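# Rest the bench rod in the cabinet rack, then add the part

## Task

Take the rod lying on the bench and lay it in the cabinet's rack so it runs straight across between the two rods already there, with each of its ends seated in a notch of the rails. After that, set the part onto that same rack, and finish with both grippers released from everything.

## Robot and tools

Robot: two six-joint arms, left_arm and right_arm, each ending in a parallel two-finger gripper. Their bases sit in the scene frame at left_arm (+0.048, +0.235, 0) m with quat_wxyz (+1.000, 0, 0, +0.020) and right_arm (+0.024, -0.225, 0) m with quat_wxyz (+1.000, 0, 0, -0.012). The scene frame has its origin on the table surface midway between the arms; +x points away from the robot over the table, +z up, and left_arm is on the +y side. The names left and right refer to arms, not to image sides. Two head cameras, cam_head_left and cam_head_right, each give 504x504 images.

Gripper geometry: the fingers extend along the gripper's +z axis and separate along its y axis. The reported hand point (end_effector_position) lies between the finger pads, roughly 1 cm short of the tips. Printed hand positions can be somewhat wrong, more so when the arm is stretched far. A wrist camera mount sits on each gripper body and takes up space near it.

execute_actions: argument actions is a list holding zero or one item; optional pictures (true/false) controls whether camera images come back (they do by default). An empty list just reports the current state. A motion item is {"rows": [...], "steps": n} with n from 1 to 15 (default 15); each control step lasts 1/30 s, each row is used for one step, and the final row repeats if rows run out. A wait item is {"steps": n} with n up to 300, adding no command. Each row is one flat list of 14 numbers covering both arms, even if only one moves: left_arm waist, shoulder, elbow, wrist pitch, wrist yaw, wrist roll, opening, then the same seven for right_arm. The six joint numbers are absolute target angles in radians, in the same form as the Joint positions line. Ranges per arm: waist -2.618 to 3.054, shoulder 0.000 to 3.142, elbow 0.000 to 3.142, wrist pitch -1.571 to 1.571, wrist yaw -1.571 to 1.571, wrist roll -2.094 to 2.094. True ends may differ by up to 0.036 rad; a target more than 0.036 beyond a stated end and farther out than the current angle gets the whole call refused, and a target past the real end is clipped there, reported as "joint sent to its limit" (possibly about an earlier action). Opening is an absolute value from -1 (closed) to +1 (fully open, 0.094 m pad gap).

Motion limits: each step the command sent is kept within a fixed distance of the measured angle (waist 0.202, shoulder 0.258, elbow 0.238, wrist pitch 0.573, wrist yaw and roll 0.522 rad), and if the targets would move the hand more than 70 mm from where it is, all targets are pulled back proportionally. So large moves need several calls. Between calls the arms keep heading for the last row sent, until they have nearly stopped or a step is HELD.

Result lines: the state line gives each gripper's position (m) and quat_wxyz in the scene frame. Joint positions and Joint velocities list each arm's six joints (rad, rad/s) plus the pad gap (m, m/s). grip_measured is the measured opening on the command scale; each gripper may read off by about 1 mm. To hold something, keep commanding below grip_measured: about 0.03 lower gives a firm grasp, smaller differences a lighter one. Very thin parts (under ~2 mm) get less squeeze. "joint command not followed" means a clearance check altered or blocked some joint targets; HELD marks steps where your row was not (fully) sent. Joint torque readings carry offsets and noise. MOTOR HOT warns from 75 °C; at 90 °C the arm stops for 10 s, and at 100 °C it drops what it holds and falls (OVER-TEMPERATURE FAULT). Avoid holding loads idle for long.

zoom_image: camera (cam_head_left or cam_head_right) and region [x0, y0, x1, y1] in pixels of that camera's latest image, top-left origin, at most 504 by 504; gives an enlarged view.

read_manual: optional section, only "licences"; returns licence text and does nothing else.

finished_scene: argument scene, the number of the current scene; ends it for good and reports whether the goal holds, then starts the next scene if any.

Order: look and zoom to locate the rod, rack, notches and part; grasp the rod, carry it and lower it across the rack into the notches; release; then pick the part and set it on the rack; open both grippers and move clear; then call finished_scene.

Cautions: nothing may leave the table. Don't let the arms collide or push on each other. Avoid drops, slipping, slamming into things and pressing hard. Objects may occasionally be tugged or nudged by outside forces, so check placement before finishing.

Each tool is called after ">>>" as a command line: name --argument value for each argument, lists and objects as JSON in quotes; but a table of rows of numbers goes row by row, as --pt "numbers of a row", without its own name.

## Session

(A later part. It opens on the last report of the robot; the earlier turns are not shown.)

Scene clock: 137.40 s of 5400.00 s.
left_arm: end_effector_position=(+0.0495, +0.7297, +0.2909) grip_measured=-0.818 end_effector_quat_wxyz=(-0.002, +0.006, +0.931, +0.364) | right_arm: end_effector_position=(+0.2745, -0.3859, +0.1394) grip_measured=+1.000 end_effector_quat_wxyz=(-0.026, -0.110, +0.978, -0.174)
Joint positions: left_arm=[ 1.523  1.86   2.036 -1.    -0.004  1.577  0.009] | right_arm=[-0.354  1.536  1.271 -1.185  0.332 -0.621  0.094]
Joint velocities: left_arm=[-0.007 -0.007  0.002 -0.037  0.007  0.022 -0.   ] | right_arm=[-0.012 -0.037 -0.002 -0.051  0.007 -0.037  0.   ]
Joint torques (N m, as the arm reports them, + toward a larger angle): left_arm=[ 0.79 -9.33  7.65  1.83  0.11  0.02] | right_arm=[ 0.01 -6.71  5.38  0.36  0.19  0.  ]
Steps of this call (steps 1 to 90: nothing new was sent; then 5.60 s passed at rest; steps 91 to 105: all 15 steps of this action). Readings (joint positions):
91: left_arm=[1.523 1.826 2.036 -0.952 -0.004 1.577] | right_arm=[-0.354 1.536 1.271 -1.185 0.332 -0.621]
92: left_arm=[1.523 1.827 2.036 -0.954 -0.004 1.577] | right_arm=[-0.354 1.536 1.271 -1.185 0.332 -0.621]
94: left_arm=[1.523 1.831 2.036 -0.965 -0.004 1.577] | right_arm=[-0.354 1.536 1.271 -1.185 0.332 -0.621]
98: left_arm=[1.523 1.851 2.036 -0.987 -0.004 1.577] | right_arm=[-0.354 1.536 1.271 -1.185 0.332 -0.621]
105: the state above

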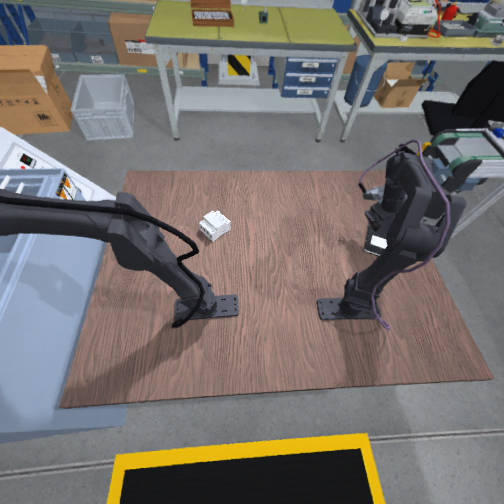

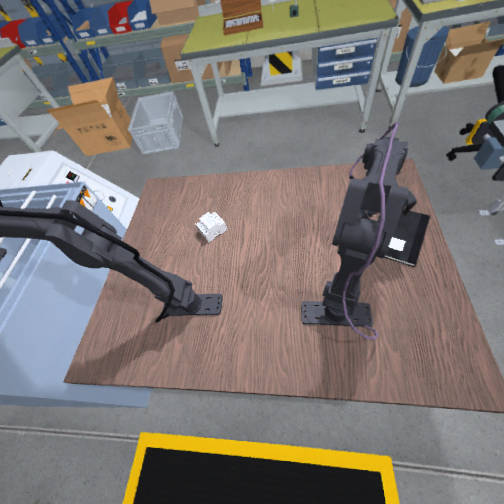

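>>> execute_actions --actions '[{"rows":[[1.535,1.885,2.03,-1.02,0.01,1.58,-0.86,-0.354,1.536,1.271,-1.185,0.332,-0.621,1]]}]'

>>> zoom_image --camera "cam_head_right" --region '[0, 170, 80, 250]'

>>> zoom_image --camera "cam_head_left" --region '[0, 150, 80, 230]'

Scene clock: 148.10 s of 5400.00 s.
left_arm: end_effector_position=(+0.0495, +0.7306, +0.2743) grip_measured=-0.818 end_effector_quat_wxyz=(-0.002, +0.006, +0.940, +0.342) | right_arm: end_effector_position=(+0.2745, -0.3859, +0.1394) grip_measured=+1.000 end_effector_quat_wxyz=(-0.026, -0.110, +0.978, -0.174)
Joint positions: left_arm=[ 1.523  1.889  2.036 -1.02  -0.004  1.577  0.009] | right_arm=[-0.354  1.536  1.271 -1.185  0.332 -0.621  0.094]
Joint velocities: left_arm=[-0.002 -0.012 -0.002 -0.022 -0.051 -0.051 -0.001] | right_arm=[-0.002 -0.017 -0.007 -0.007  0.037 -0.022  0.   ]
Joint torques (N m, as the arm reports them, + toward a larger angle): left_arm=[ 0.78 -9.49  7.75  1.77  0.09  0.05] | right_arm=[ 0.01 -6.69  5.44  0.34  0.2   0.  ]
Steps of this call (steps 1 to 15: the robot went on to your last target; steps 16 to 90: nothing new was sent; then 7.20 s passed at rest; steps 91 to 105: all 15 steps of this action). Readings (joint positions):
91: left_arm=[1.523 1.862 2.036 -1.003 -0.004 1.577] | right_arm=[-0.354 1.536 1.271 -1.185 0.332 -0.621]
92: left_arm=[1.523 1.864 2.036 -1.004 -0.004 1.577] | right_arm=[-0.354 1.536 1.271 -1.185 0.332 -0.621]
94: left_arm=[1.523 1.871 2.036 -1.009 -0.004 1.577] | right_arm=[-0.354 1.536 1.271 -1.185 0.332 -0.621]
98: left_arm=[1.523 1.886 2.036 -1.016 -0.004 1.577] | right_arm=[-0.354 1.536 1.271 -1.185 0.332 -0.621]
105: the state above

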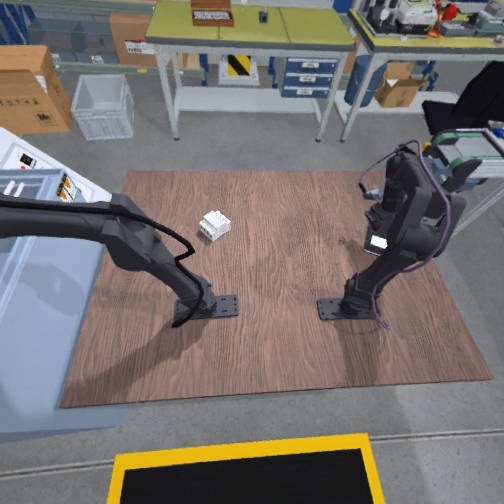

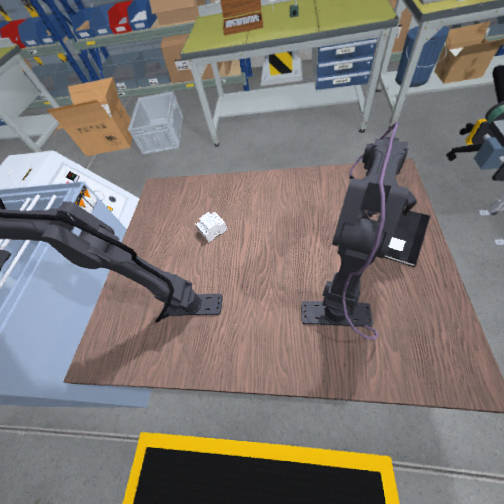

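Region (0, 170, 80, 250) of cam_head_right's 504x504 image, scaled by 6.300, with more detail than that image has.

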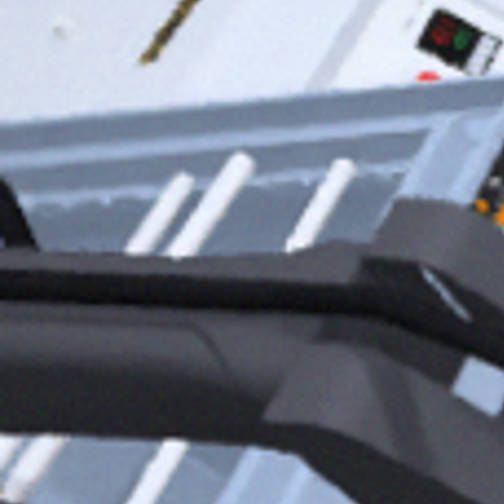

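Region (0, 150, 80, 230) of cam_head_left's 504x504 image, scaled by 6.300, with more detail than that image has.

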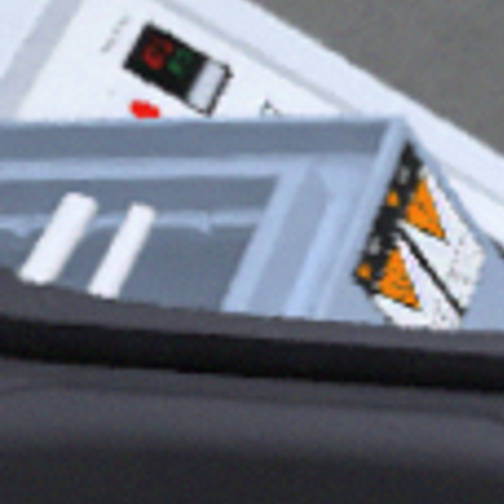

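>>> execute_actions --actions '[{"rows":[[1.5,1.885,2.03,-1.02,-0.02,1.55,-0.86,-0.354,1.536,1.271,-1.185,0.332,-0.621,1],[1.48,1.885,2.03,-1.02,-0.05,1.52,-0.86,-0.354,1.536,1.271,-1.185,0.332,-0.621,1],[1.46,1.885,2.03,-1.02,-0.07,1.49,-0.86,-0.354,1.536,1.271,-1.185,0.332,-0.621,1],[1.44,1.885,2.03,-1.02,-0.088,1.475,-0.86,-0.354,1.536,1.271,-1.185,0.332,-0.621,1],[1.425,1.885,2.03,-1.02,-0.088,1.475,-0.86,-0.354,1.536,1.271,-1.185,0.332,-0.621,1],[1.41,1.885,2.03,-1.02,-0.088,1.475,-0.86,-0.354,1.536,1.271,-1.185,0.332,-0.621,1]]}]' --pictures false

>>> execute_actions --actions '[{"steps":20}]'

>>> zoom_image --camera "cam_head_right" --region '[0, 170, 80, 250]'

>>> zoom_image --camera "cam_head_left" --region '[0, 150, 80, 230]'

Scene clock: 169.83 s of 5400.00 s.
left_arm: end_effector_position=(+0.0969, +0.7279, +0.2746) grip_measured=-0.818 end_effector_quat_wxyz=(+0.001, +0.011, +0.939, +0.343) | right_arm: end_effector_position=(+0.2745, -0.3859, +0.1394) grip_measured=+1.000 end_effector_quat_wxyz=(-0.026, -0.110, +0.978, -0.174)
Joint positions: left_arm=[ 1.403  1.889  2.036 -1.02  -0.073  1.494  0.009] | right_arm=[-0.354  1.536  1.271 -1.185  0.332 -0.621  0.094]
Joint velocities: left_arm=[ 0.002 -0.017  0.007  0.081 -0.081 -0.051 -0.   ] | right_arm=[ 0.007 -0.022 -0.007 -0.007  0.037  0.066  0.   ]
Joint torques (N m, as the arm reports them, + toward a larger angle): left_arm=[ 0.52 -9.57  7.79  1.78 -0.1  -0.21] | right_arm=[ 0.05 -6.68  5.4   0.34  0.19  0.01]
Steps of this call (steps 1 to 15: the robot went on to your last target; steps 16 to 90: nothing new was sent; then 18.23 s passed at rest; steps 91 to 105: all 15 steps of this action). Readings (joint positions):
91: left_arm=[1.522 1.889 2.036 -1.020 -0.006 1.575] | right_arm=[-0.354 1.536 1.271 -1.185 0.332 -0.621]
92: left_arm=[1.518 1.889 2.036 -1.020 -0.014 1.569] | right_arm=[-0.354 1.536 1.271 -1.185 0.332 -0.621]
94: left_arm=[1.496 1.889 2.036 -1.020 -0.039 1.544] | right_arm=[-0.354 1.536 1.271 -1.185 0.332 -0.621]
98: left_arm=[1.425 1.889 2.036 -1.020 -0.064 1.511] | right_arm=[-0.354 1.536 1.271 -1.185 0.332 -0.621]
105: the state above

Scene clock: 170.50 s of 5400.00 s.
left_arm: end_effector_position=(+0.0958, +0.7280, +0.2746) grip_measured=-0.818 end_effector_quat_wxyz=(-0.001, +0.008, +0.939, +0.344) | right_arm: end_effector_position=(+0.2745, -0.3859, +0.1394) grip_measured=+1.000 end_effector_quat_wxyz=(-0.026, -0.110, +0.978, -0.174)
Joint positions: left_arm=[ 1.403  1.889  2.036 -1.02  -0.079  1.489  0.009] | right_arm=[-0.354  1.536  1.271 -1.185  0.332 -0.621  0.094]
Joint velocities: left_arm=[-0.007 -0.012 -0.007 -0.022  0.066  0.007 -0.001] | right_arm=[ 0.012 -0.002  0.002 -0.022  0.037 -0.022  0.   ]
Joint torques (N m, as the arm reports them, + toward a larger angle): left_arm=[ 0.48 -9.49  7.65  1.78 -0.13 -0.22] | right_arm=[ 0.01 -6.69  5.41  0.34  0.21  0.  ]
Steps of this call (steps 1 to 15: the robot went on to your last target; steps 16 to 20: nothing new was sent). Readings (joint positions):
1: left_arm=[1.403 1.889 2.036 -1.020 -0.074 1.493] | right_arm=[-0.354 1.536 1.271 -1.185 0.332 -0.621]
2: left_arm=[1.403 1.889 2.036 -1.020 -0.075 1.492] | right_arm=[-0.354 1.536 1.271 -1.185 0.332 -0.621]
4: left_arm=[1.403 1.889 2.036 -1.020 -0.076 1.491] | right_arm=[-0.354 1.536 1.271 -1.185 0.332 -0.621]
8: left_arm=[1.403 1.889 2.036 -1.020 -0.078 1.490] | right_arm=[-0.354 1.536 1.271 -1.185 0.332 -0.621]
20: the state above
All arms were judged still, so your last target was given up. Only a new action makes them travel on or press farther. Fingers that are still opening or closing keep moving.

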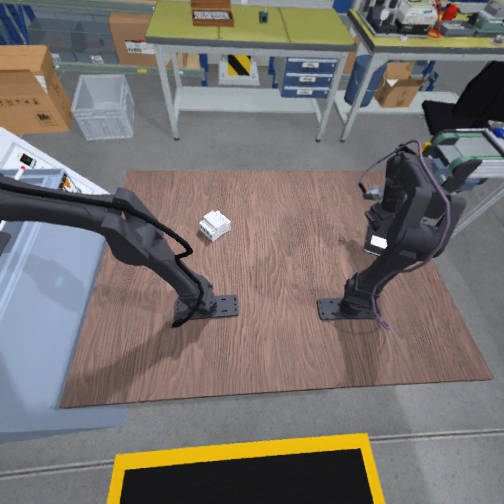

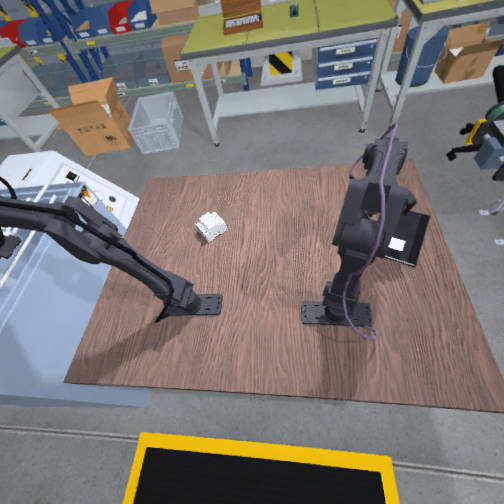

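Region (0, 170, 80, 250) of cam_head_right's 504x504 image, scaled by 6.300, with more detail than that image has.

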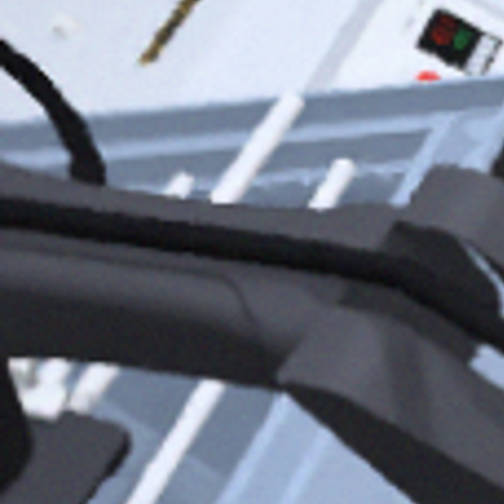

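Region (0, 150, 80, 230) of cam_head_left's 504x504 image, scaled by 6.300, with more detail than that image has.

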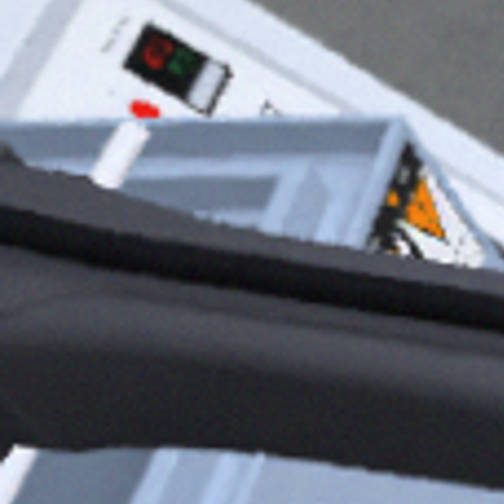

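>>> execute_actions --actions '[{"rows":[[1.41,1.885,2.03,-0.95,-0.098,1.465,-0.86,-0.354,1.536,1.271,-1.185,0.332,-0.621,1],[1.41,1.9,2.02,-0.9,-0.098,1.465,-0.86,-0.354,1.536,1.271,-1.185,0.332,-0.621,1],[1.41,1.91,2.01,-0.85,-0.098,1.465,-0.86,-0.354,1.536,1.271,-1.185,0.332,-0.621,1],[1.41,1.92,2,-0.8,-0.098,1.465,-0.86,-0.354,1.536,1.271,-1.185,0.332,-0.621,1],[1.41,1.93,1.99,-0.785,-0.098,1.465,-0.86,-0.354,1.536,1.271,-1.185,0.332,-0.621,1],[1.41,1.94,1.98,-0.785,-0.098,1.465,-0.86,-0.354,1.536,1.271,-1.185,0.332,-0.621,1],[1.41,1.95,1.97,-0.785,-0.098,1.465,-0.86,-0.354,1.536,1.271,-1.185,0.332,-0.621,1],[1.41,1.96,1.965,-0.785,-0.098,1.465,-0.86,-0.354,1.536,1.271,-1.185,0.332,-0.621,1]]}]' --pictures false

>>> execute_actions --actions '[{"steps":20}]'

>>> zoom_image --camera "cam_head_right" --region '[0, 170, 80, 250]'

>>> zoom_image --camera "cam_head_left" --region '[0, 150, 80, 230]'

Scene clock: 193.87 s of 5400.00 s.
left_arm: end_effector_position=(+0.0996, +0.7694, +0.2338) grip_measured=-0.818 end_effector_quat_wxyz=(-0.002, +0.002, +0.933, +0.361) | right_arm: end_effector_position=(+0.2745, -0.3859, +0.1394) grip_measured=+1.000 end_effector_quat_wxyz=(-0.026, -0.110, +0.978, -0.174)
Joint positions: left_arm=[ 1.403  1.98   1.967 -0.823 -0.088  1.48   0.009] | right_arm=[-0.354  1.536  1.271 -1.185  0.332 -0.621  0.094]
Joint velocities: left_arm=[-0.002  0.061 -0.042  0.022 -0.081  0.007  0.   ] | right_arm=[-0.002  0.007 -0.007 -0.051 -0.037 -0.081  0.   ]
Joint torques (N m, as the arm reports them, + toward a larger angle): left_arm=[  0.53 -12.     8.81   2.26  -0.13  -0.19] | right_arm=[ 0.03 -6.71  5.4   0.35  0.19  0.  ]
Steps of this call (steps 1 to 90: nothing new was sent; then 19.87 s passed at rest; steps 91 to 105: all 15 steps of this action). Readings (joint positions):
91: left_arm=[1.403 1.889 2.036 -1.017 -0.080 1.488] | right_arm=[-0.354 1.536 1.271 -1.185 0.332 -0.621]
92: left_arm=[1.403 1.890 2.036 -1.005 -0.082 1.487] | right_arm=[-0.354 1.536 1.271 -1.185 0.332 -0.621]
94: left_arm=[1.403 1.895 2.032 -0.954 -0.085 1.484] | right_arm=[-0.354 1.536 1.271 -1.185 0.332 -0.621]
98: left_arm=[1.403 1.921 2.004 -0.852 -0.087 1.481] | right_arm=[-0.354 1.536 1.271 -1.185 0.332 -0.621]
105: the state above

Scene clock: 194.53 s of 5400.00 s.
left_arm: end_effector_position=(+0.0998, +0.7722, +0.2353) grip_measured=-0.818 end_effector_quat_wxyz=(-0.001, +0.001, +0.930, +0.367) | right_arm: end_effector_position=(+0.2745, -0.3859, +0.1394) grip_measured=+1.000 end_effector_quat_wxyz=(-0.026, -0.110, +0.978, -0.174)
Joint positions: left_arm=[ 1.403  1.981  1.966 -0.808 -0.089  1.48   0.009] | right_arm=[-0.354  1.536  1.271 -1.185  0.332 -0.621  0.094]
Joint velocities: left_arm=[-0.002  0.002 -0.022 -0.022 -0.022 -0.037 -0.   ] | right_arm=[-0.007 -0.002 -0.022  0.051  0.066 -0.037  0.   ]
Joint torques (N m, as the arm reports them, + toward a larger angle): left_arm=[  0.54 -11.78   8.69   2.09  -0.12  -0.19] | right_arm=[ 0.06 -6.7   5.4   0.34  0.2   0.  ]
Steps of this call (steps 1 to 20: the robot went on to your last target). Readings (joint positions):
1: left_arm=[1.403 1.981 1.966 -0.823 -0.088 1.480] | right_arm=[-0.354 1.536 1.271 -1.185 0.332 -0.621]
2: left_arm=[1.403 1.981 1.966 -0.823 -0.088 1.480] | right_arm=[-0.354 1.536 1.271 -1.185 0.332 -0.621]
4: left_arm=[1.403 1.981 1.966 -0.817 -0.088 1.480] | right_arm=[-0.354 1.536 1.271 -1.185 0.332 -0.621]
8: left_arm=[1.403 1.981 1.966 -0.812 -0.088 1.480] | right_arm=[-0.354 1.536 1.271 -1.185 0.332 -0.621]
20: the state above

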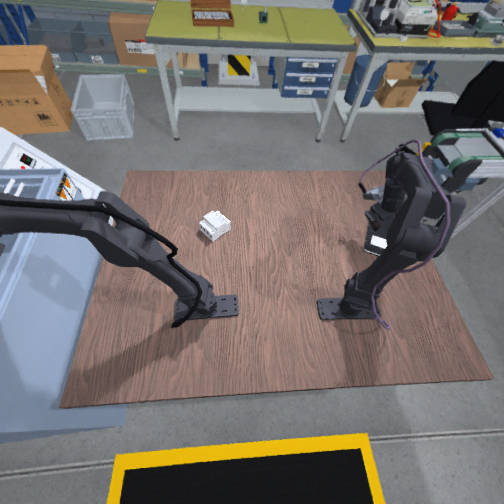

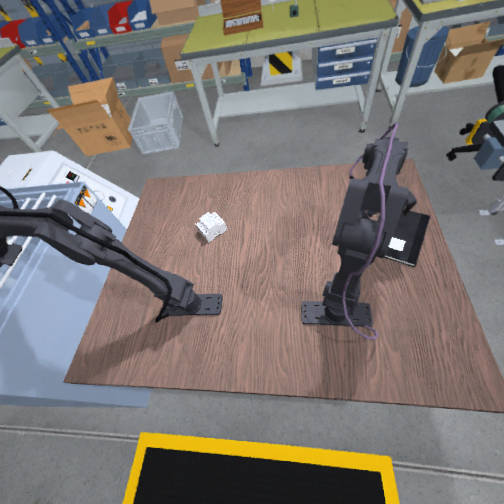

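Region (0, 170, 80, 250) of cam_head_right's 504x504 image, scaled by 6.300, with more detail than that image has.

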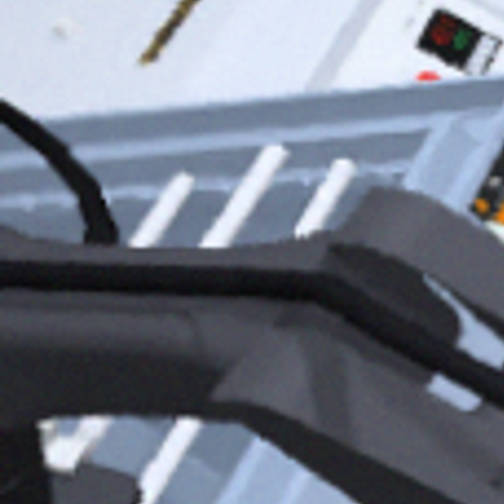

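Region (0, 150, 80, 230) of cam_head_left's 504x504 image, scaled by 6.300, with more detail than that image has.

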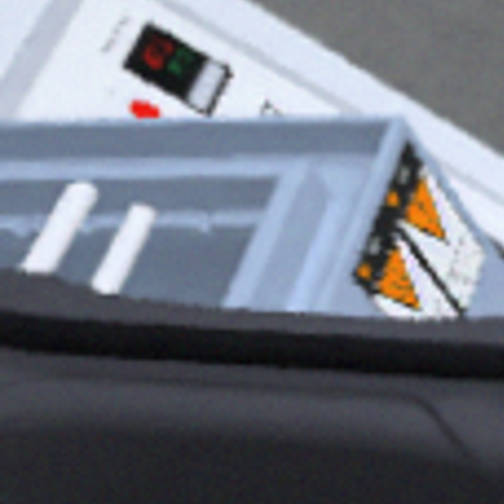

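>>> execute_actions --actions '[{"rows":[[1.4,1.96,2.01,-0.81,-0.1,1.46,-0.86,-0.354,1.536,1.271,-1.185,0.332,-0.621,1],[1.39,1.97,2.03,-0.81,-0.115,1.435,-0.86,-0.354,1.536,1.271,-1.185,0.332,-0.621,1],[1.38,1.985,2.05,-0.82,-0.115,1.435,-0.86,-0.354,1.536,1.271,-1.185,0.332,-0.621,1],[1.37,2,2.07,-0.83,-0.115,1.435,-0.86,-0.354,1.536,1.271,-1.185,0.332,-0.621,1],[1.365,2.01,2.09,-0.84,-0.115,1.435,-0.86,-0.354,1.536,1.271,-1.185,0.332,-0.621,1],[1.365,2.025,2.11,-0.85,-0.115,1.435,-0.86,-0.354,1.536,1.271,-1.185,0.332,-0.621,1],[1.365,2.04,2.13,-0.86,-0.115,1.435,-0.86,-0.354,1.536,1.271,-1.185,0.332,-0.621,1],[1.365,2.05,2.15,-0.865,-0.115,1.435,-0.86,-0.354,1.536,1.271,-1.185,0.332,-0.621,1],[1.365,2.065,2.17,-0.87,-0.115,1.435,-0.86,-0.354,1.536,1.271,-1.185,0.332,-0.621,1],[1.365,2.08,2.19,-0.88,-0.115,1.435,-0.86,-0.354,1.536,1.271,-1.185,0.332,-0.621,1],[1.365,2.09,2.21,-0.89,-0.115,1.435,-0.86,-0.354,1.536,1.271,-1.185,0.332,-0.621,1],[1.365,2.105,2.23,-0.9,-0.115,1.435,-0.86,-0.354,1.536,1.271,-1.185,0.332,-0.621,1],[1.365,2.12,2.25,-0.905,-0.115,1.435,-0.86,-0.354,1.536,1.271,-1.185,0.332,-0.621,1],[1.365,2.13,2.27,-0.91,-0.115,1.435,-0.86,-0.354,1.536,1.271,-1.185,0.332,-0.621,1],[1.365,2.145,2.29,-0.92,-0.115,1.435,-0.86,-0.354,1.536,1.271,-1.185,0.332,-0.621,1]]}]' --pictures false

>>> execute_actions --actions '[{"rows":[[1.365,2.16,2.31,-0.93,-0.115,1.435,-0.86,-0.354,1.536,1.271,-1.185,0.332,-0.621,1],[1.365,2.17,2.33,-0.94,-0.115,1.435,-0.86,-0.354,1.536,1.271,-1.185,0.332,-0.621,1],[1.365,2.185,2.35,-0.945,-0.115,1.435,-0.86,-0.354,1.536,1.271,-1.185,0.332,-0.621,1],[1.365,2.2,2.37,-0.95,-0.115,1.435,-0.86,-0.354,1.536,1.271,-1.185,0.332,-0.621,1],[1.365,2.21,2.39,-0.96,-0.115,1.435,-0.86,-0.354,1.536,1.271,-1.185,0.332,-0.621,1],[1.365,2.22,2.41,-0.97,-0.115,1.435,-0.86,-0.354,1.536,1.271,-1.185,0.332,-0.621,1],[1.365,2.235,2.43,-0.98,-0.115,1.435,-0.86,-0.354,1.536,1.271,-1.185,0.332,-0.621,1],[1.365,2.25,2.45,-0.99,-0.115,1.435,-0.86,-0.354,1.536,1.271,-1.185,0.332,-0.621,1],[1.365,2.26,2.47,-1,-0.115,1.435,-0.86,-0.354,1.536,1.271,-1.185,0.332,-0.621,1],[1.365,2.27,2.49,-1.005,-0.115,1.435,-0.86,-0.354,1.536,1.271,-1.185,0.332,-0.621,1],[1.365,2.28,2.51,-1.01,-0.115,1.435,-0.86,-0.354,1.536,1.271,-1.185,0.332,-0.621,1],[1.365,2.29,2.53,-1.02,-0.115,1.435,-0.86,-0.354,1.536,1.271,-1.185,0.332,-0.621,1],[1.365,2.3,2.545,-1.03,-0.115,1.435,-0.86,-0.354,1.536,1.271,-1.185,0.332,-0.621,1],[1.365,2.31,2.56,-1.035,-0.115,1.435,-0.86,-0.354,1.536,1.271,-1.185,0.332,-0.621,1],[1.365,2.32,2.56,-1.035,-0.115,1.435,-0.86,-0.354,1.536,1.271,-1.185,0.332,-0.621,1]]}]' --pictures false

>>> execute_actions --actions '[{"steps":25}]'

>>> zoom_image --camera "cam_head_right" --region '[0, 170, 80, 250]'

>>> zoom_image --camera "cam_head_left" --region '[0, 150, 80, 230]'

Scene clock: 228.17 s of 5400.00 s.
left_arm: end_effector_position=(+0.1200, +0.8003, +0.2553) grip_measured=-0.818 end_effector_quat_wxyz=(+0.005, -0.002, +0.922, +0.387) | right_arm: end_effector_position=(+0.2745, -0.3859, +0.1394) grip_measured=+1.000 end_effector_quat_wxyz=(-0.026, -0.110, +0.978, -0.174)
Joint positions: left_arm=[ 1.368  2.116  2.22  -0.887 -0.107  1.448  0.009] | right_arm=[-0.354  1.536  1.271 -1.185  0.332 -0.621  0.094]
Joint velocities: left_arm=[ 0.002  0.418  0.535 -0.3   -0.022 -0.007 -0.   ] | right_arm=[ 0.002 -0.002 -0.007  0.051 -0.007 -0.051  0.   ]
Joint torques (N m, as the arm reports them, + toward a larger angle): left_arm=[ -0.25 -11.08  11.71   1.92  -0.08  -0.09] | right_arm=[ 0.01 -6.69  5.37  0.34  0.19  0.01]
Steps of this call (steps 1 to 15: the robot went on to your last target; steps 16 to 90: nothing new was sent; then 30.13 s passed at rest; steps 91 to 105: all 15 steps of this action). Readings (joint positions):
91: left_arm=[1.403 1.981 1.966 -0.808 -0.089 1.479] | right_arm=[-0.354 1.536 1.271 -1.185 0.332 -0.621]
92: left_arm=[1.403 1.981 1.969 -0.811 -0.091 1.474] | right_arm=[-0.354 1.536 1.271 -1.185 0.332 -0.621]
94: left_arm=[1.399 1.989 1.993 -0.825 -0.099 1.465] | right_arm=[-0.354 1.536 1.271 -1.185 0.332 -0.621]
98: left_arm=[1.377 2.024 2.079 -0.843 -0.104 1.456] | right_arm=[-0.354 1.536 1.271 -1.185 0.332 -0.621]
105: the state above

Scene clock: 228.67 s of 5400.00 s.
left_arm: end_effector_position=(+0.1212, +0.8234, +0.2410) grip_measured=-0.818 end_effector_quat_wxyz=(-0.001, -0.012, +0.929, +0.369) | right_arm: end_effector_position=(+0.2745, -0.3859, +0.1394) grip_measured=+1.000 end_effector_quat_wxyz=(-0.026, -0.110, +0.978, -0.174)
Joint positions: left_arm=[ 1.368  2.304  2.504 -1.024 -0.122  1.431  0.009] | right_arm=[-0.354  1.536  1.271 -1.185  0.332 -0.621  0.094]
Joint velocities: left_arm=[ 0.007  0.168  0.325 -0.11  -0.022 -0.022  0.   ] | right_arm=[-0.012 -0.002 -0.002 -0.081 -0.051 -0.007  0.   ]
Joint torques (N m, as the arm reports them, + toward a larger angle): left_arm=[ -0.3  -11.98  11.54   1.93   0.02   0.08] | right_arm=[ 0.   -6.68  5.4   0.34  0.19  0.  ]
Steps of this call (steps 1 to 15: all 15 steps of this action). Readings (joint positions):
1: left_arm=[1.368 2.131 2.240 -0.896 -0.109 1.447] | right_arm=[-0.354 1.536 1.271 -1.185 0.332 -0.621]
2: left_arm=[1.368 2.146 2.259 -0.905 -0.110 1.446] | right_arm=[-0.354 1.536 1.271 -1.185 0.332 -0.621]
4: left_arm=[1.368 2.176 2.297 -0.925 -0.113 1.444] | right_arm=[-0.354 1.536 1.271 -1.185 0.332 -0.621]
8: left_arm=[1.368 2.230 2.374 -0.964 -0.119 1.439] | right_arm=[-0.354 1.536 1.271 -1.185 0.332 -0.621]
15: the state above

Scene clock: 229.50 s of 5400.00 s.
left_arm: end_effector_position=(+0.1210, +0.8224, +0.2332) grip_measured=-0.818 end_effector_quat_wxyz=(-0.003, -0.011, +0.934, +0.357) | right_arm: end_effector_position=(+0.2745, -0.3859, +0.1394) grip_measured=+1.000 end_effector_quat_wxyz=(-0.026, -0.110, +0.978, -0.174)
Joint positions: left_arm=[ 1.368  2.32   2.518 -1.046 -0.122  1.43   0.009] | right_arm=[-0.354  1.536  1.271 -1.185  0.332 -0.621  0.094]
Joint velocities: left_arm=[ 0.002 -0.002  0.002 -0.037 -0.051 -0.066  0.   ] | right_arm=[-0.027  0.017  0.012 -0.081  0.007  0.095  0.   ]
Joint torques (N m, as the arm reports them, + toward a larger angle): left_arm=[ -0.36 -12.44  11.98   1.88   0.01   0.06] | right_arm=[ 0.02 -6.7   5.37  0.35  0.2   0.  ]
Steps of this call (steps 1 to 25: the robot went on to your last target). Readings (joint positions):
1: left_arm=[1.368 2.309 2.512 -1.027 -0.122 1.430] | right_arm=[-0.354 1.536 1.271 -1.185 0.332 -0.621]
2: left_arm=[1.368 2.312 2.516 -1.030 -0.122 1.430] | right_arm=[-0.354 1.536 1.271 -1.185 0.332 -0.621]
4: left_arm=[1.368 2.316 2.518 -1.035 -0.122 1.430] | right_arm=[-0.354 1.536 1.271 -1.185 0.332 -0.621]
8: left_arm=[1.368 2.320 2.518 -1.044 -0.122 1.430] | right_arm=[-0.354 1.536 1.271 -1.185 0.332 -0.621]
25: the state above

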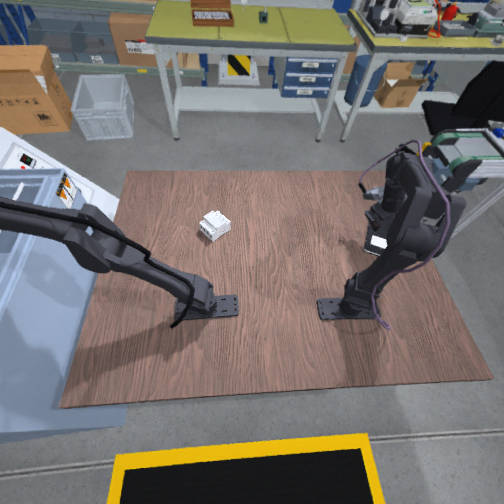

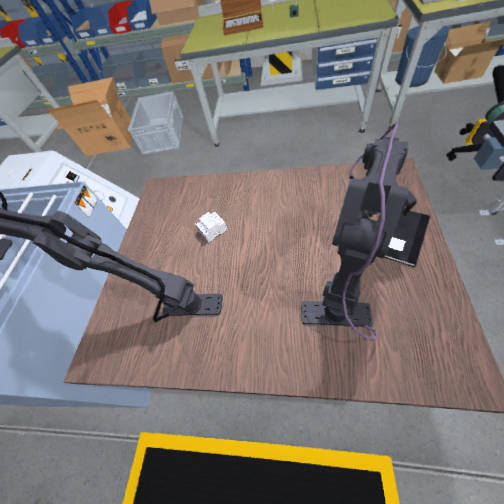

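Region (0, 170, 80, 250) of cam_head_right's 504x504 image, scaled by 6.300, with more detail than that image has.

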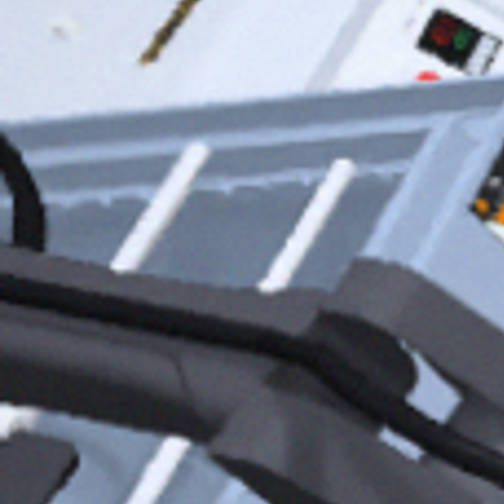

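Region (0, 150, 80, 230) of cam_head_left's 504x504 image, scaled by 6.300, with more detail than that image has.

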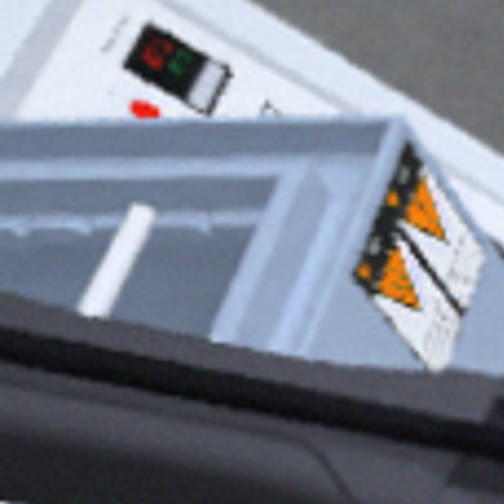

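>>> execute_actions --actions '[{"rows":[[1.365,2.345,2.56,-1.035,-0.097,1.458,-0.86,-0.354,1.536,1.271,-1.185,0.332,-0.621,1]]}]' --pictures false

>>> execute_actions --actions '[{"steps":15}]'

>>> zoom_image --camera "cam_head_right" --region '[0, 170, 80, 250]'

>>> zoom_image --camera "cam_head_left" --region '[0, 150, 80, 230]'

Scene clock: 237.43 s of 5400.00 s.
left_arm: end_effector_position=(+0.1215, +0.8249, +0.2154) grip_measured=-0.818 end_effector_quat_wxyz=(-0.007, -0.007, +0.940, +0.342) | right_arm: end_effector_position=(+0.2745, -0.3859, +0.1394) grip_measured=+1.000 end_effector_quat_wxyz=(-0.026, -0.110, +0.978, -0.174)
Joint positions: left_arm=[ 1.368  2.351  2.518 -1.05  -0.121  1.437  0.009] | right_arm=[-0.354  1.536  1.271 -1.185  0.332 -0.621  0.094]
Joint velocities: left_arm=[-0.007 -0.007 -0.012  0.051 -0.007 -0.051  0.   ] | right_arm=[-0.012  0.002 -0.012  0.037 -0.081 -0.051  0.   ]
Joint torques (N m, as the arm reports them, + toward a larger angle): left_arm=[ -0.24 -13.01  12.12   1.93   0.19   0.28] | right_arm=[ 0.01 -6.73  5.41  0.35  0.2  -0.01]
Steps of this call (steps 1 to 15: the robot went on to your last target; steps 16 to 90: nothing new was sent; then 4.43 s passed at rest; steps 91 to 105: all 15 steps of this action). Readings (joint positions):
91: left_arm=[1.368 2.322 2.518 -1.047 -0.122 1.431] | right_arm=[-0.354 1.536 1.271 -1.185 0.332 -0.621]
92: left_arm=[1.368 2.324 2.518 -1.047 -0.122 1.432] | right_arm=[-0.354 1.536 1.271 -1.185 0.332 -0.621]
94: left_arm=[1.368 2.331 2.518 -1.047 -0.122 1.434] | right_arm=[-0.354 1.536 1.271 -1.185 0.332 -0.621]
98: left_arm=[1.368 2.346 2.518 -1.048 -0.122 1.436] | right_arm=[-0.354 1.536 1.271 -1.185 0.332 -0.621]
105: the state above

Scene clock: 237.93 s of 5400.00 s.
left_arm: end_effector_position=(+0.1215, +0.8249, +0.2154) grip_measured=-0.818 end_effector_quat_wxyz=(-0.007, -0.007, +0.940, +0.342) | right_arm: end_effector_position=(+0.2745, -0.3859, +0.1394) grip_measured=+1.000 end_effector_quat_wxyz=(-0.026, -0.110, +0.978, -0.174)
Joint positions: left_arm=[ 1.368  2.351  2.518 -1.05  -0.121  1.437  0.009] | right_arm=[-0.354  1.536  1.271 -1.185  0.332 -0.621  0.094]
Joint velocities: left_arm=[ 0.007 -0.002  0.007 -0.037 -0.007 -0.066  0.001] | right_arm=[-0.002 -0.022 -0.017  0.051 -0.081 -0.007  0.   ]
Joint torques (N m, as the arm reports them, + toward a larger angle): left_arm=[ -0.33 -12.99  12.05   1.93   0.19   0.28] | right_arm=[ 0.04 -6.71  5.42  0.34  0.2   0.01]
Steps of this call (steps 1 to 15: the robot went on to your last target). Readings (joint positions):
1: left_arm=[1.368 2.351 2.518 -1.050 -0.121 1.437] | right_arm=[-0.354 1.536 1.271 -1.185 0.332 -0.621]
2: left_arm=[1.368 2.351 2.518 -1.050 -0.121 1.437] | right_arm=[-0.354 1.536 1.271 -1.185 0.332 -0.621]
4: left_arm=[1.368 2.351 2.518 -1.050 -0.121 1.437] | right_arm=[-0.354 1.536 1.271 -1.185 0.332 -0.621]
8: left_arm=[1.368 2.351 2.518 -1.050 -0.121 1.437] | right_arm=[-0.354 1.536 1.271 -1.185 0.332 -0.621]
15: the state above
All arms were judged still, so your last target was given up. Only a new action makes them travel on or press farther. Fingers that are still opening or closing keep moving.

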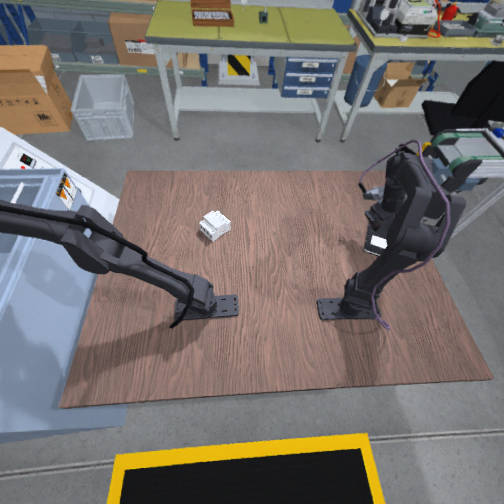

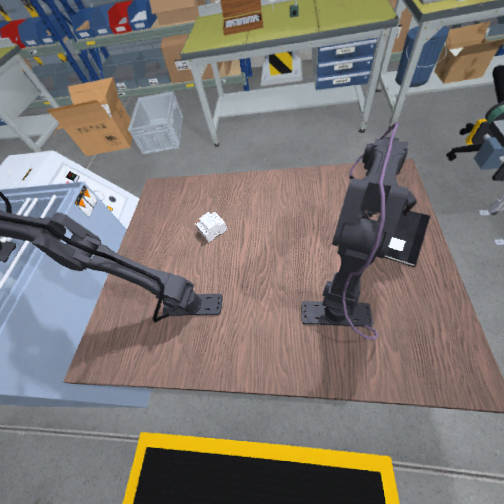

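Region (0, 170, 80, 250) of cam_head_right's 504x504 image, scaled by 6.300, with more detail than that image has.

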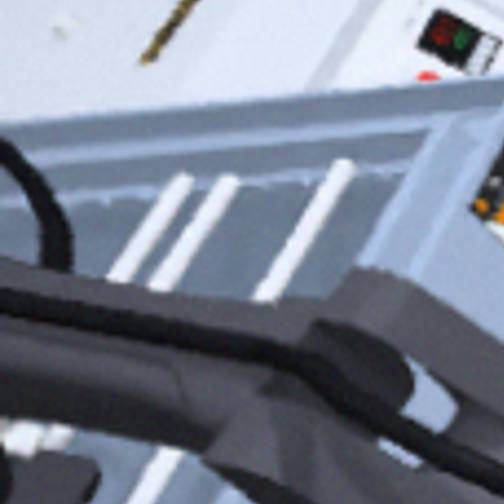

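Region (0, 150, 80, 230) of cam_head_left's 504x504 image, scaled by 6.300, with more detail than that image has.

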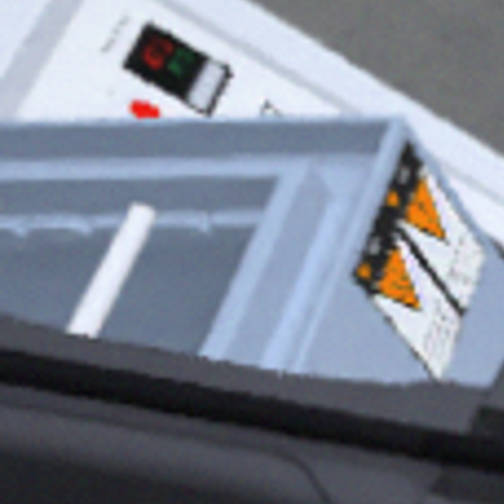

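>>> execute_actions --actions '[{"rows":[[1.365,2.27,2.54,-1.06,-0.12,1.43,-0.86,-0.354,1.536,1.271,-1.185,0.332,-0.621,1]]}]' --pictures false

>>> execute_actions --actions '[{"rows":[[1.325,2.27,2.54,-1.09,-0.142,1.4,-0.86,-0.354,1.536,1.271,-1.185,0.332,-0.621,1]]}]' --pictures false

>>> execute_actions --actions '[{"rows":[[1.325,2.31,2.54,-1.09,-0.142,1.4,-0.86,-0.354,1.536,1.271,-1.185,0.332,-0.621,1]]}]'

>>> zoom_image --camera "cam_head_right" --region '[0, 170, 80, 250]'

>>> zoom_image --camera "cam_head_left" --region '[0, 150, 80, 230]'

Scene clock: 246.30 s of 5400.00 s.
left_arm: end_effector_position=(+0.1199, +0.8151, +0.2445) grip_measured=-0.818 end_effector_quat_wxyz=(-0.003, -0.010, +0.933, +0.359) | right_arm: end_effector_position=(+0.2745, -0.3859, +0.1394) grip_measured=+1.000 end_effector_quat_wxyz=(-0.026, -0.110, +0.978, -0.174)
Joint positions: left_arm=[ 1.368  2.294  2.518 -1.069 -0.121  1.433  0.009] | right_arm=[-0.354  1.536  1.271 -1.185  0.332 -0.621  0.094]
Joint velocities: left_arm=[-0.022 -0.007 -0.007 -0.037  0.022 -0.139 -0.   ] | right_arm=[ 0.002  0.017 -0.007  0.051 -0.11  -0.081  0.   ]
Joint torques (N m, as the arm reports them, + toward a larger angle): left_arm=[ -0.29 -14.08  10.15   1.92  -0.06  -0.04] | right_arm=[ 0.03 -6.72  5.4   0.34  0.2   0.  ]
Steps of this call (steps 1 to 90: nothing new was sent; then 4.87 s passed at rest; steps 91 to 105: all 15 steps of this action). Readings (joint positions):
91: left_arm=[1.368 2.347 2.518 -1.052 -0.121 1.436] | right_arm=[-0.354 1.536 1.271 -1.185 0.332 -0.621]
92: left_arm=[1.368 2.344 2.518 -1.058 -0.121 1.435] | right_arm=[-0.354 1.536 1.271 -1.185 0.332 -0.621]
94: left_arm=[1.368 2.330 2.518 -1.067 -0.121 1.433] | right_arm=[-0.354 1.536 1.271 -1.185 0.332 -0.621]
98: left_arm=[1.368 2.302 2.518 -1.068 -0.121 1.433] | right_arm=[-0.354 1.536 1.271 -1.185 0.332 -0.621]
105: the state above

Scene clock: 246.80 s of 5400.00 s.
left_arm: end_effector_position=(+0.1420, +0.8078, +0.2412) grip_measured=-0.818 end_effector_quat_wxyz=(+0.001, +0.000, +0.937, +0.350) | right_arm: end_effector_position=(+0.2745, -0.3859, +0.1394) grip_measured=+1.000 end_effector_quat_wxyz=(-0.026, -0.110, +0.978, -0.174)
Joint positions: left_arm=[ 1.325  2.294  2.518 -1.09  -0.133  1.415  0.009] | right_arm=[-0.354  1.536  1.271 -1.185  0.332 -0.621  0.094]
Joint velocities: left_arm=[-0.002  0.022 -0.017 -0.037  0.037 -0.022 -0.001] | right_arm=[ 0.002 -0.007 -0.002 -0.007  0.051 -0.051  0.   ]
Joint torques (N m, as the arm reports them, + toward a larger angle): left_arm=[ -0.11 -13.86  10.08   1.77  -0.14  -0.19] | right_arm=[ 0.02 -6.7   5.39  0.34  0.19 -0.01]
Steps of this call (steps 1 to 15: all 15 steps of this action). Readings (joint positions):
1: left_arm=[1.366 2.294 2.518 -1.070 -0.125 1.429] | right_arm=[-0.354 1.536 1.271 -1.185 0.332 -0.621]
2: left_arm=[1.362 2.294 2.518 -1.073 -0.129 1.426] | right_arm=[-0.354 1.536 1.271 -1.185 0.332 -0.621]
4: left_arm=[1.349 2.294 2.518 -1.080 -0.132 1.422] | right_arm=[-0.354 1.536 1.271 -1.185 0.332 -0.621]
8: left_arm=[1.327 2.294 2.518 -1.087 -0.132 1.418] | right_arm=[-0.354 1.536 1.271 -1.185 0.332 -0.621]
15: the state above

Scene clock: 247.30 s of 5400.00 s.
left_arm: end_effector_position=(+0.1424, +0.8098, +0.2294) grip_measured=-0.818 end_effector_quat_wxyz=(-0.002, +0.001, +0.941, +0.340) | right_arm: end_effector_position=(+0.2745, -0.3859, +0.1394) grip_measured=+1.000 end_effector_quat_wxyz=(-0.026, -0.110, +0.978, -0.174)
Joint positions: left_arm=[ 1.325  2.315  2.518 -1.092 -0.133  1.414  0.009] | right_arm=[-0.354  1.536  1.271 -1.185  0.332 -0.621  0.094]
Joint velocities: left_arm=[ 0.002 -0.017 -0.007 -0.037 -0.007 -0.051 -0.   ] | right_arm=[ 0.017 -0.017 -0.012 -0.037  0.022 -0.007  0.   ]
Joint torques (N m, as the arm reports them, + toward a larger angle): left_arm=[ -0.07 -12.6   10.19   1.79  -0.15  -0.2 ] | right_arm=[ 0.04 -6.69  5.42  0.34  0.19  0.  ]
Steps of this call (steps 1 to 15: all 15 steps of this action). Readings (joint positions):
1: left_arm=[1.325 2.295 2.518 -1.090 -0.133 1.415] | right_arm=[-0.354 1.536 1.271 -1.185 0.332 -0.621]
2: left_arm=[1.325 2.296 2.518 -1.090 -0.133 1.415] | right_arm=[-0.354 1.536 1.271 -1.185 0.332 -0.621]
4: left_arm=[1.325 2.301 2.518 -1.090 -0.133 1.415] | right_arm=[-0.354 1.536 1.271 -1.185 0.332 -0.621]
8: left_arm=[1.325 2.312 2.518 -1.091 -0.133 1.415] | right_arm=[-0.354 1.536 1.271 -1.185 0.332 -0.621]
15: the state above

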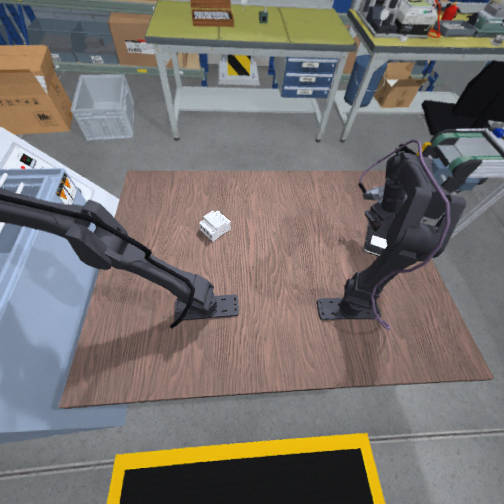

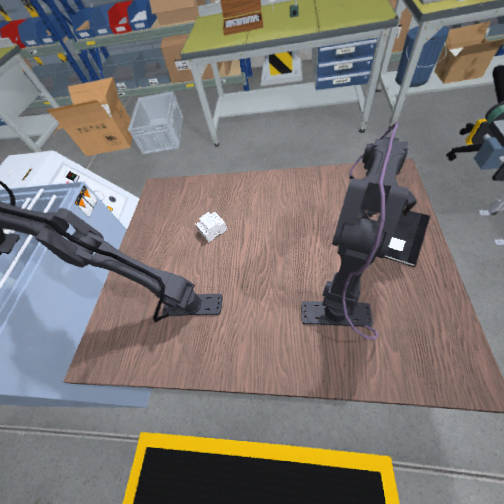

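Region (0, 170, 80, 250) of cam_head_right's 504x504 image, scaled by 6.300, with more detail than that image has.

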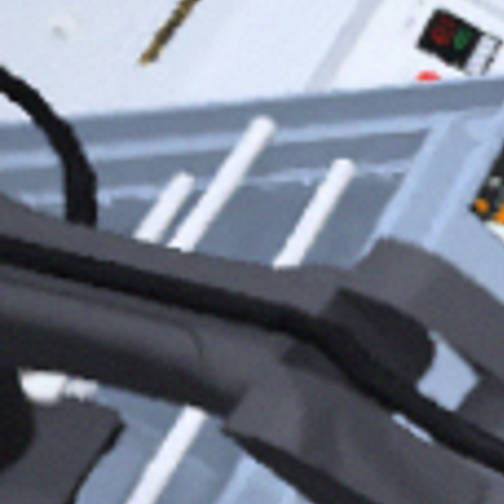

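Region (0, 150, 80, 230) of cam_head_left's 504x504 image, scaled by 6.300, with more detail than that image has.

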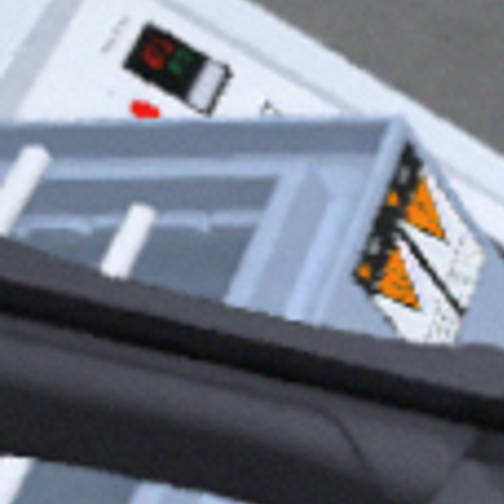

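>>> execute_actions --actions '[{"rows":[[1.36,2.31,2.54,-1.105,-0.1,1.44,-0.86,-0.354,1.536,1.271,-1.185,0.332,-0.621,1]]}]' --pictures false

>>> execute_actions --actions '[{"rows":[[1.36,2.33,2.54,-1.105,-0.1,1.44,-0.86,-0.354,1.536,1.271,-1.185,0.332,-0.621,1]]}]'

>>> zoom_image --camera "cam_head_right" --region '[0, 170, 80, 250]'

>>> zoom_image --camera "cam_head_left" --region '[0, 150, 80, 230]'

Scene clock: 257.33 s of 5400.00 s.
left_arm: end_effector_position=(+0.1268, +0.8099, +0.2272) grip_measured=-0.818 end_effector_quat_wxyz=(-0.003, -0.002, +0.943, +0.333) | right_arm: end_effector_position=(+0.2745, -0.3859, +0.1394) grip_measured=+1.000 end_effector_quat_wxyz=(-0.026, -0.110, +0.978, -0.174)
Joint positions: left_arm=[ 1.357  2.315  2.518 -1.104 -0.115  1.433  0.009] | right_arm=[-0.354  1.536  1.271 -1.185  0.332 -0.621  0.094]
Joint velocities: left_arm=[-0.007 -0.007 -0.007 -0.022  0.037 -0.022 -0.001] | right_arm=[-0.007 -0.007 -0.002  0.007  0.007 -0.022  0.   ]
Joint torques (N m, as the arm reports them, + toward a larger angle): left_arm=[  0.08 -12.71  10.07   1.74   0.06   0.09] | right_arm=[ 0.06 -6.7   5.38  0.35  0.19  0.01]
Steps of this call (steps 1 to 15: the robot went on to your last target; steps 16 to 90: nothing new was sent; then 6.53 s passed at rest; steps 91 to 105: all 15 steps of this action). Readings (joint positions):
91: left_arm=[1.327 2.315 2.518 -1.093 -0.130 1.417] | right_arm=[-0.354 1.536 1.271 -1.185 0.332 -0.621]
92: left_arm=[1.330 2.315 2.518 -1.095 -0.124 1.421] | right_arm=[-0.354 1.536 1.271 -1.185 0.332 -0.621]
94: left_arm=[1.340 2.315 2.518 -1.099 -0.118 1.426] | right_arm=[-0.354 1.536 1.271 -1.185 0.332 -0.621]
98: left_arm=[1.356 2.315 2.518 -1.103 -0.117 1.431] | right_arm=[-0.354 1.536 1.271 -1.185 0.332 -0.621]
105: the state above

Scene clock: 257.83 s of 5400.00 s.
left_arm: end_effector_position=(+0.1273, +0.8115, +0.2154) grip_measured=-0.818 end_effector_quat_wxyz=(-0.004, -0.001, +0.947, +0.322) | right_arm: end_effector_position=(+0.2745, -0.3859, +0.1394) grip_measured=+1.000 end_effector_quat_wxyz=(-0.026, -0.110, +0.978, -0.174)
Joint positions: left_arm=[ 1.357  2.335  2.518 -1.106 -0.113  1.434  0.009] | right_arm=[-0.354  1.536  1.271 -1.185  0.332 -0.621  0.094]
Joint velocities: left_arm=[-0.012 -0.007 -0.002  0.007  0.007  0.022 -0.   ] | right_arm=[-0.002 -0.002  0.007 -0.007  0.051  0.051  0.   ]
Joint torques (N m, as the arm reports them, + toward a larger angle): left_arm=[  0.32 -12.7   10.08   1.69   0.03   0.07] | right_arm=[ 0.04 -6.7   5.4   0.35  0.2  -0.01]
Steps of this call (steps 1 to 15: all 15 steps of this action). Readings (joint positions):
1: left_arm=[1.357 2.316 2.518 -1.105 -0.115 1.433] | right_arm=[-0.354 1.536 1.271 -1.185 0.332 -0.621]
2: left_arm=[1.357 2.317 2.518 -1.105 -0.115 1.433] | right_arm=[-0.354 1.536 1.271 -1.185 0.332 -0.621]
4: left_arm=[1.357 2.322 2.518 -1.105 -0.114 1.433] | right_arm=[-0.354 1.536 1.271 -1.185 0.332 -0.621]
8: left_arm=[1.357 2.332 2.518 -1.105 -0.114 1.434] | right_arm=[-0.354 1.536 1.271 -1.185 0.332 -0.621]
15: the state above

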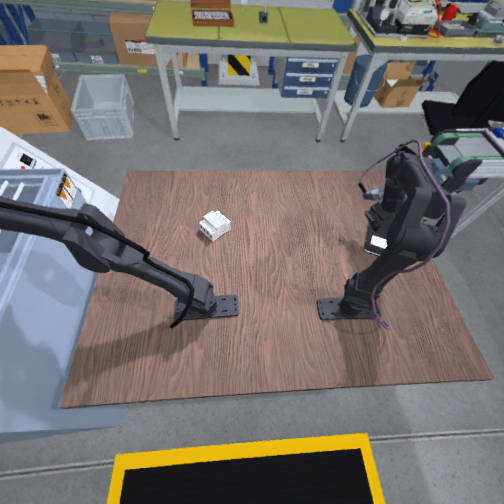

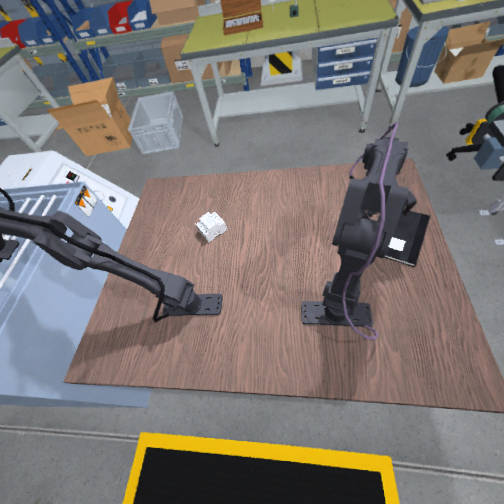

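Region (0, 170, 80, 250) of cam_head_right's 504x504 image, scaled by 6.300, with more detail than that image has.

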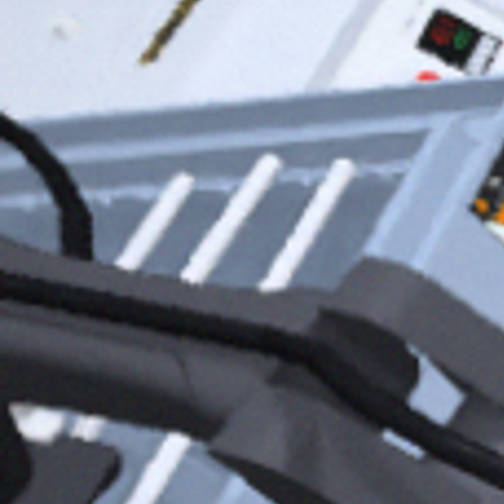

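Region (0, 150, 80, 230) of cam_head_left's 504x504 image, scaled by 6.300, with more detail than that image has.

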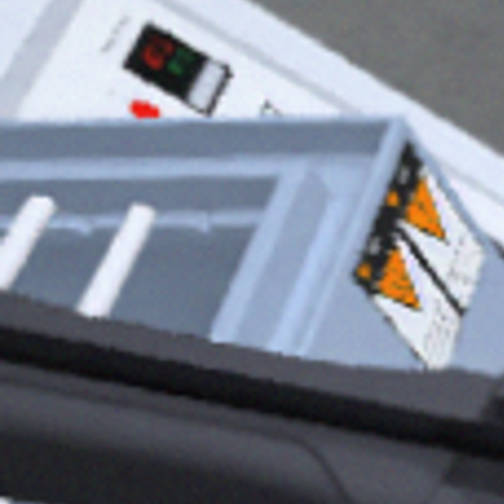

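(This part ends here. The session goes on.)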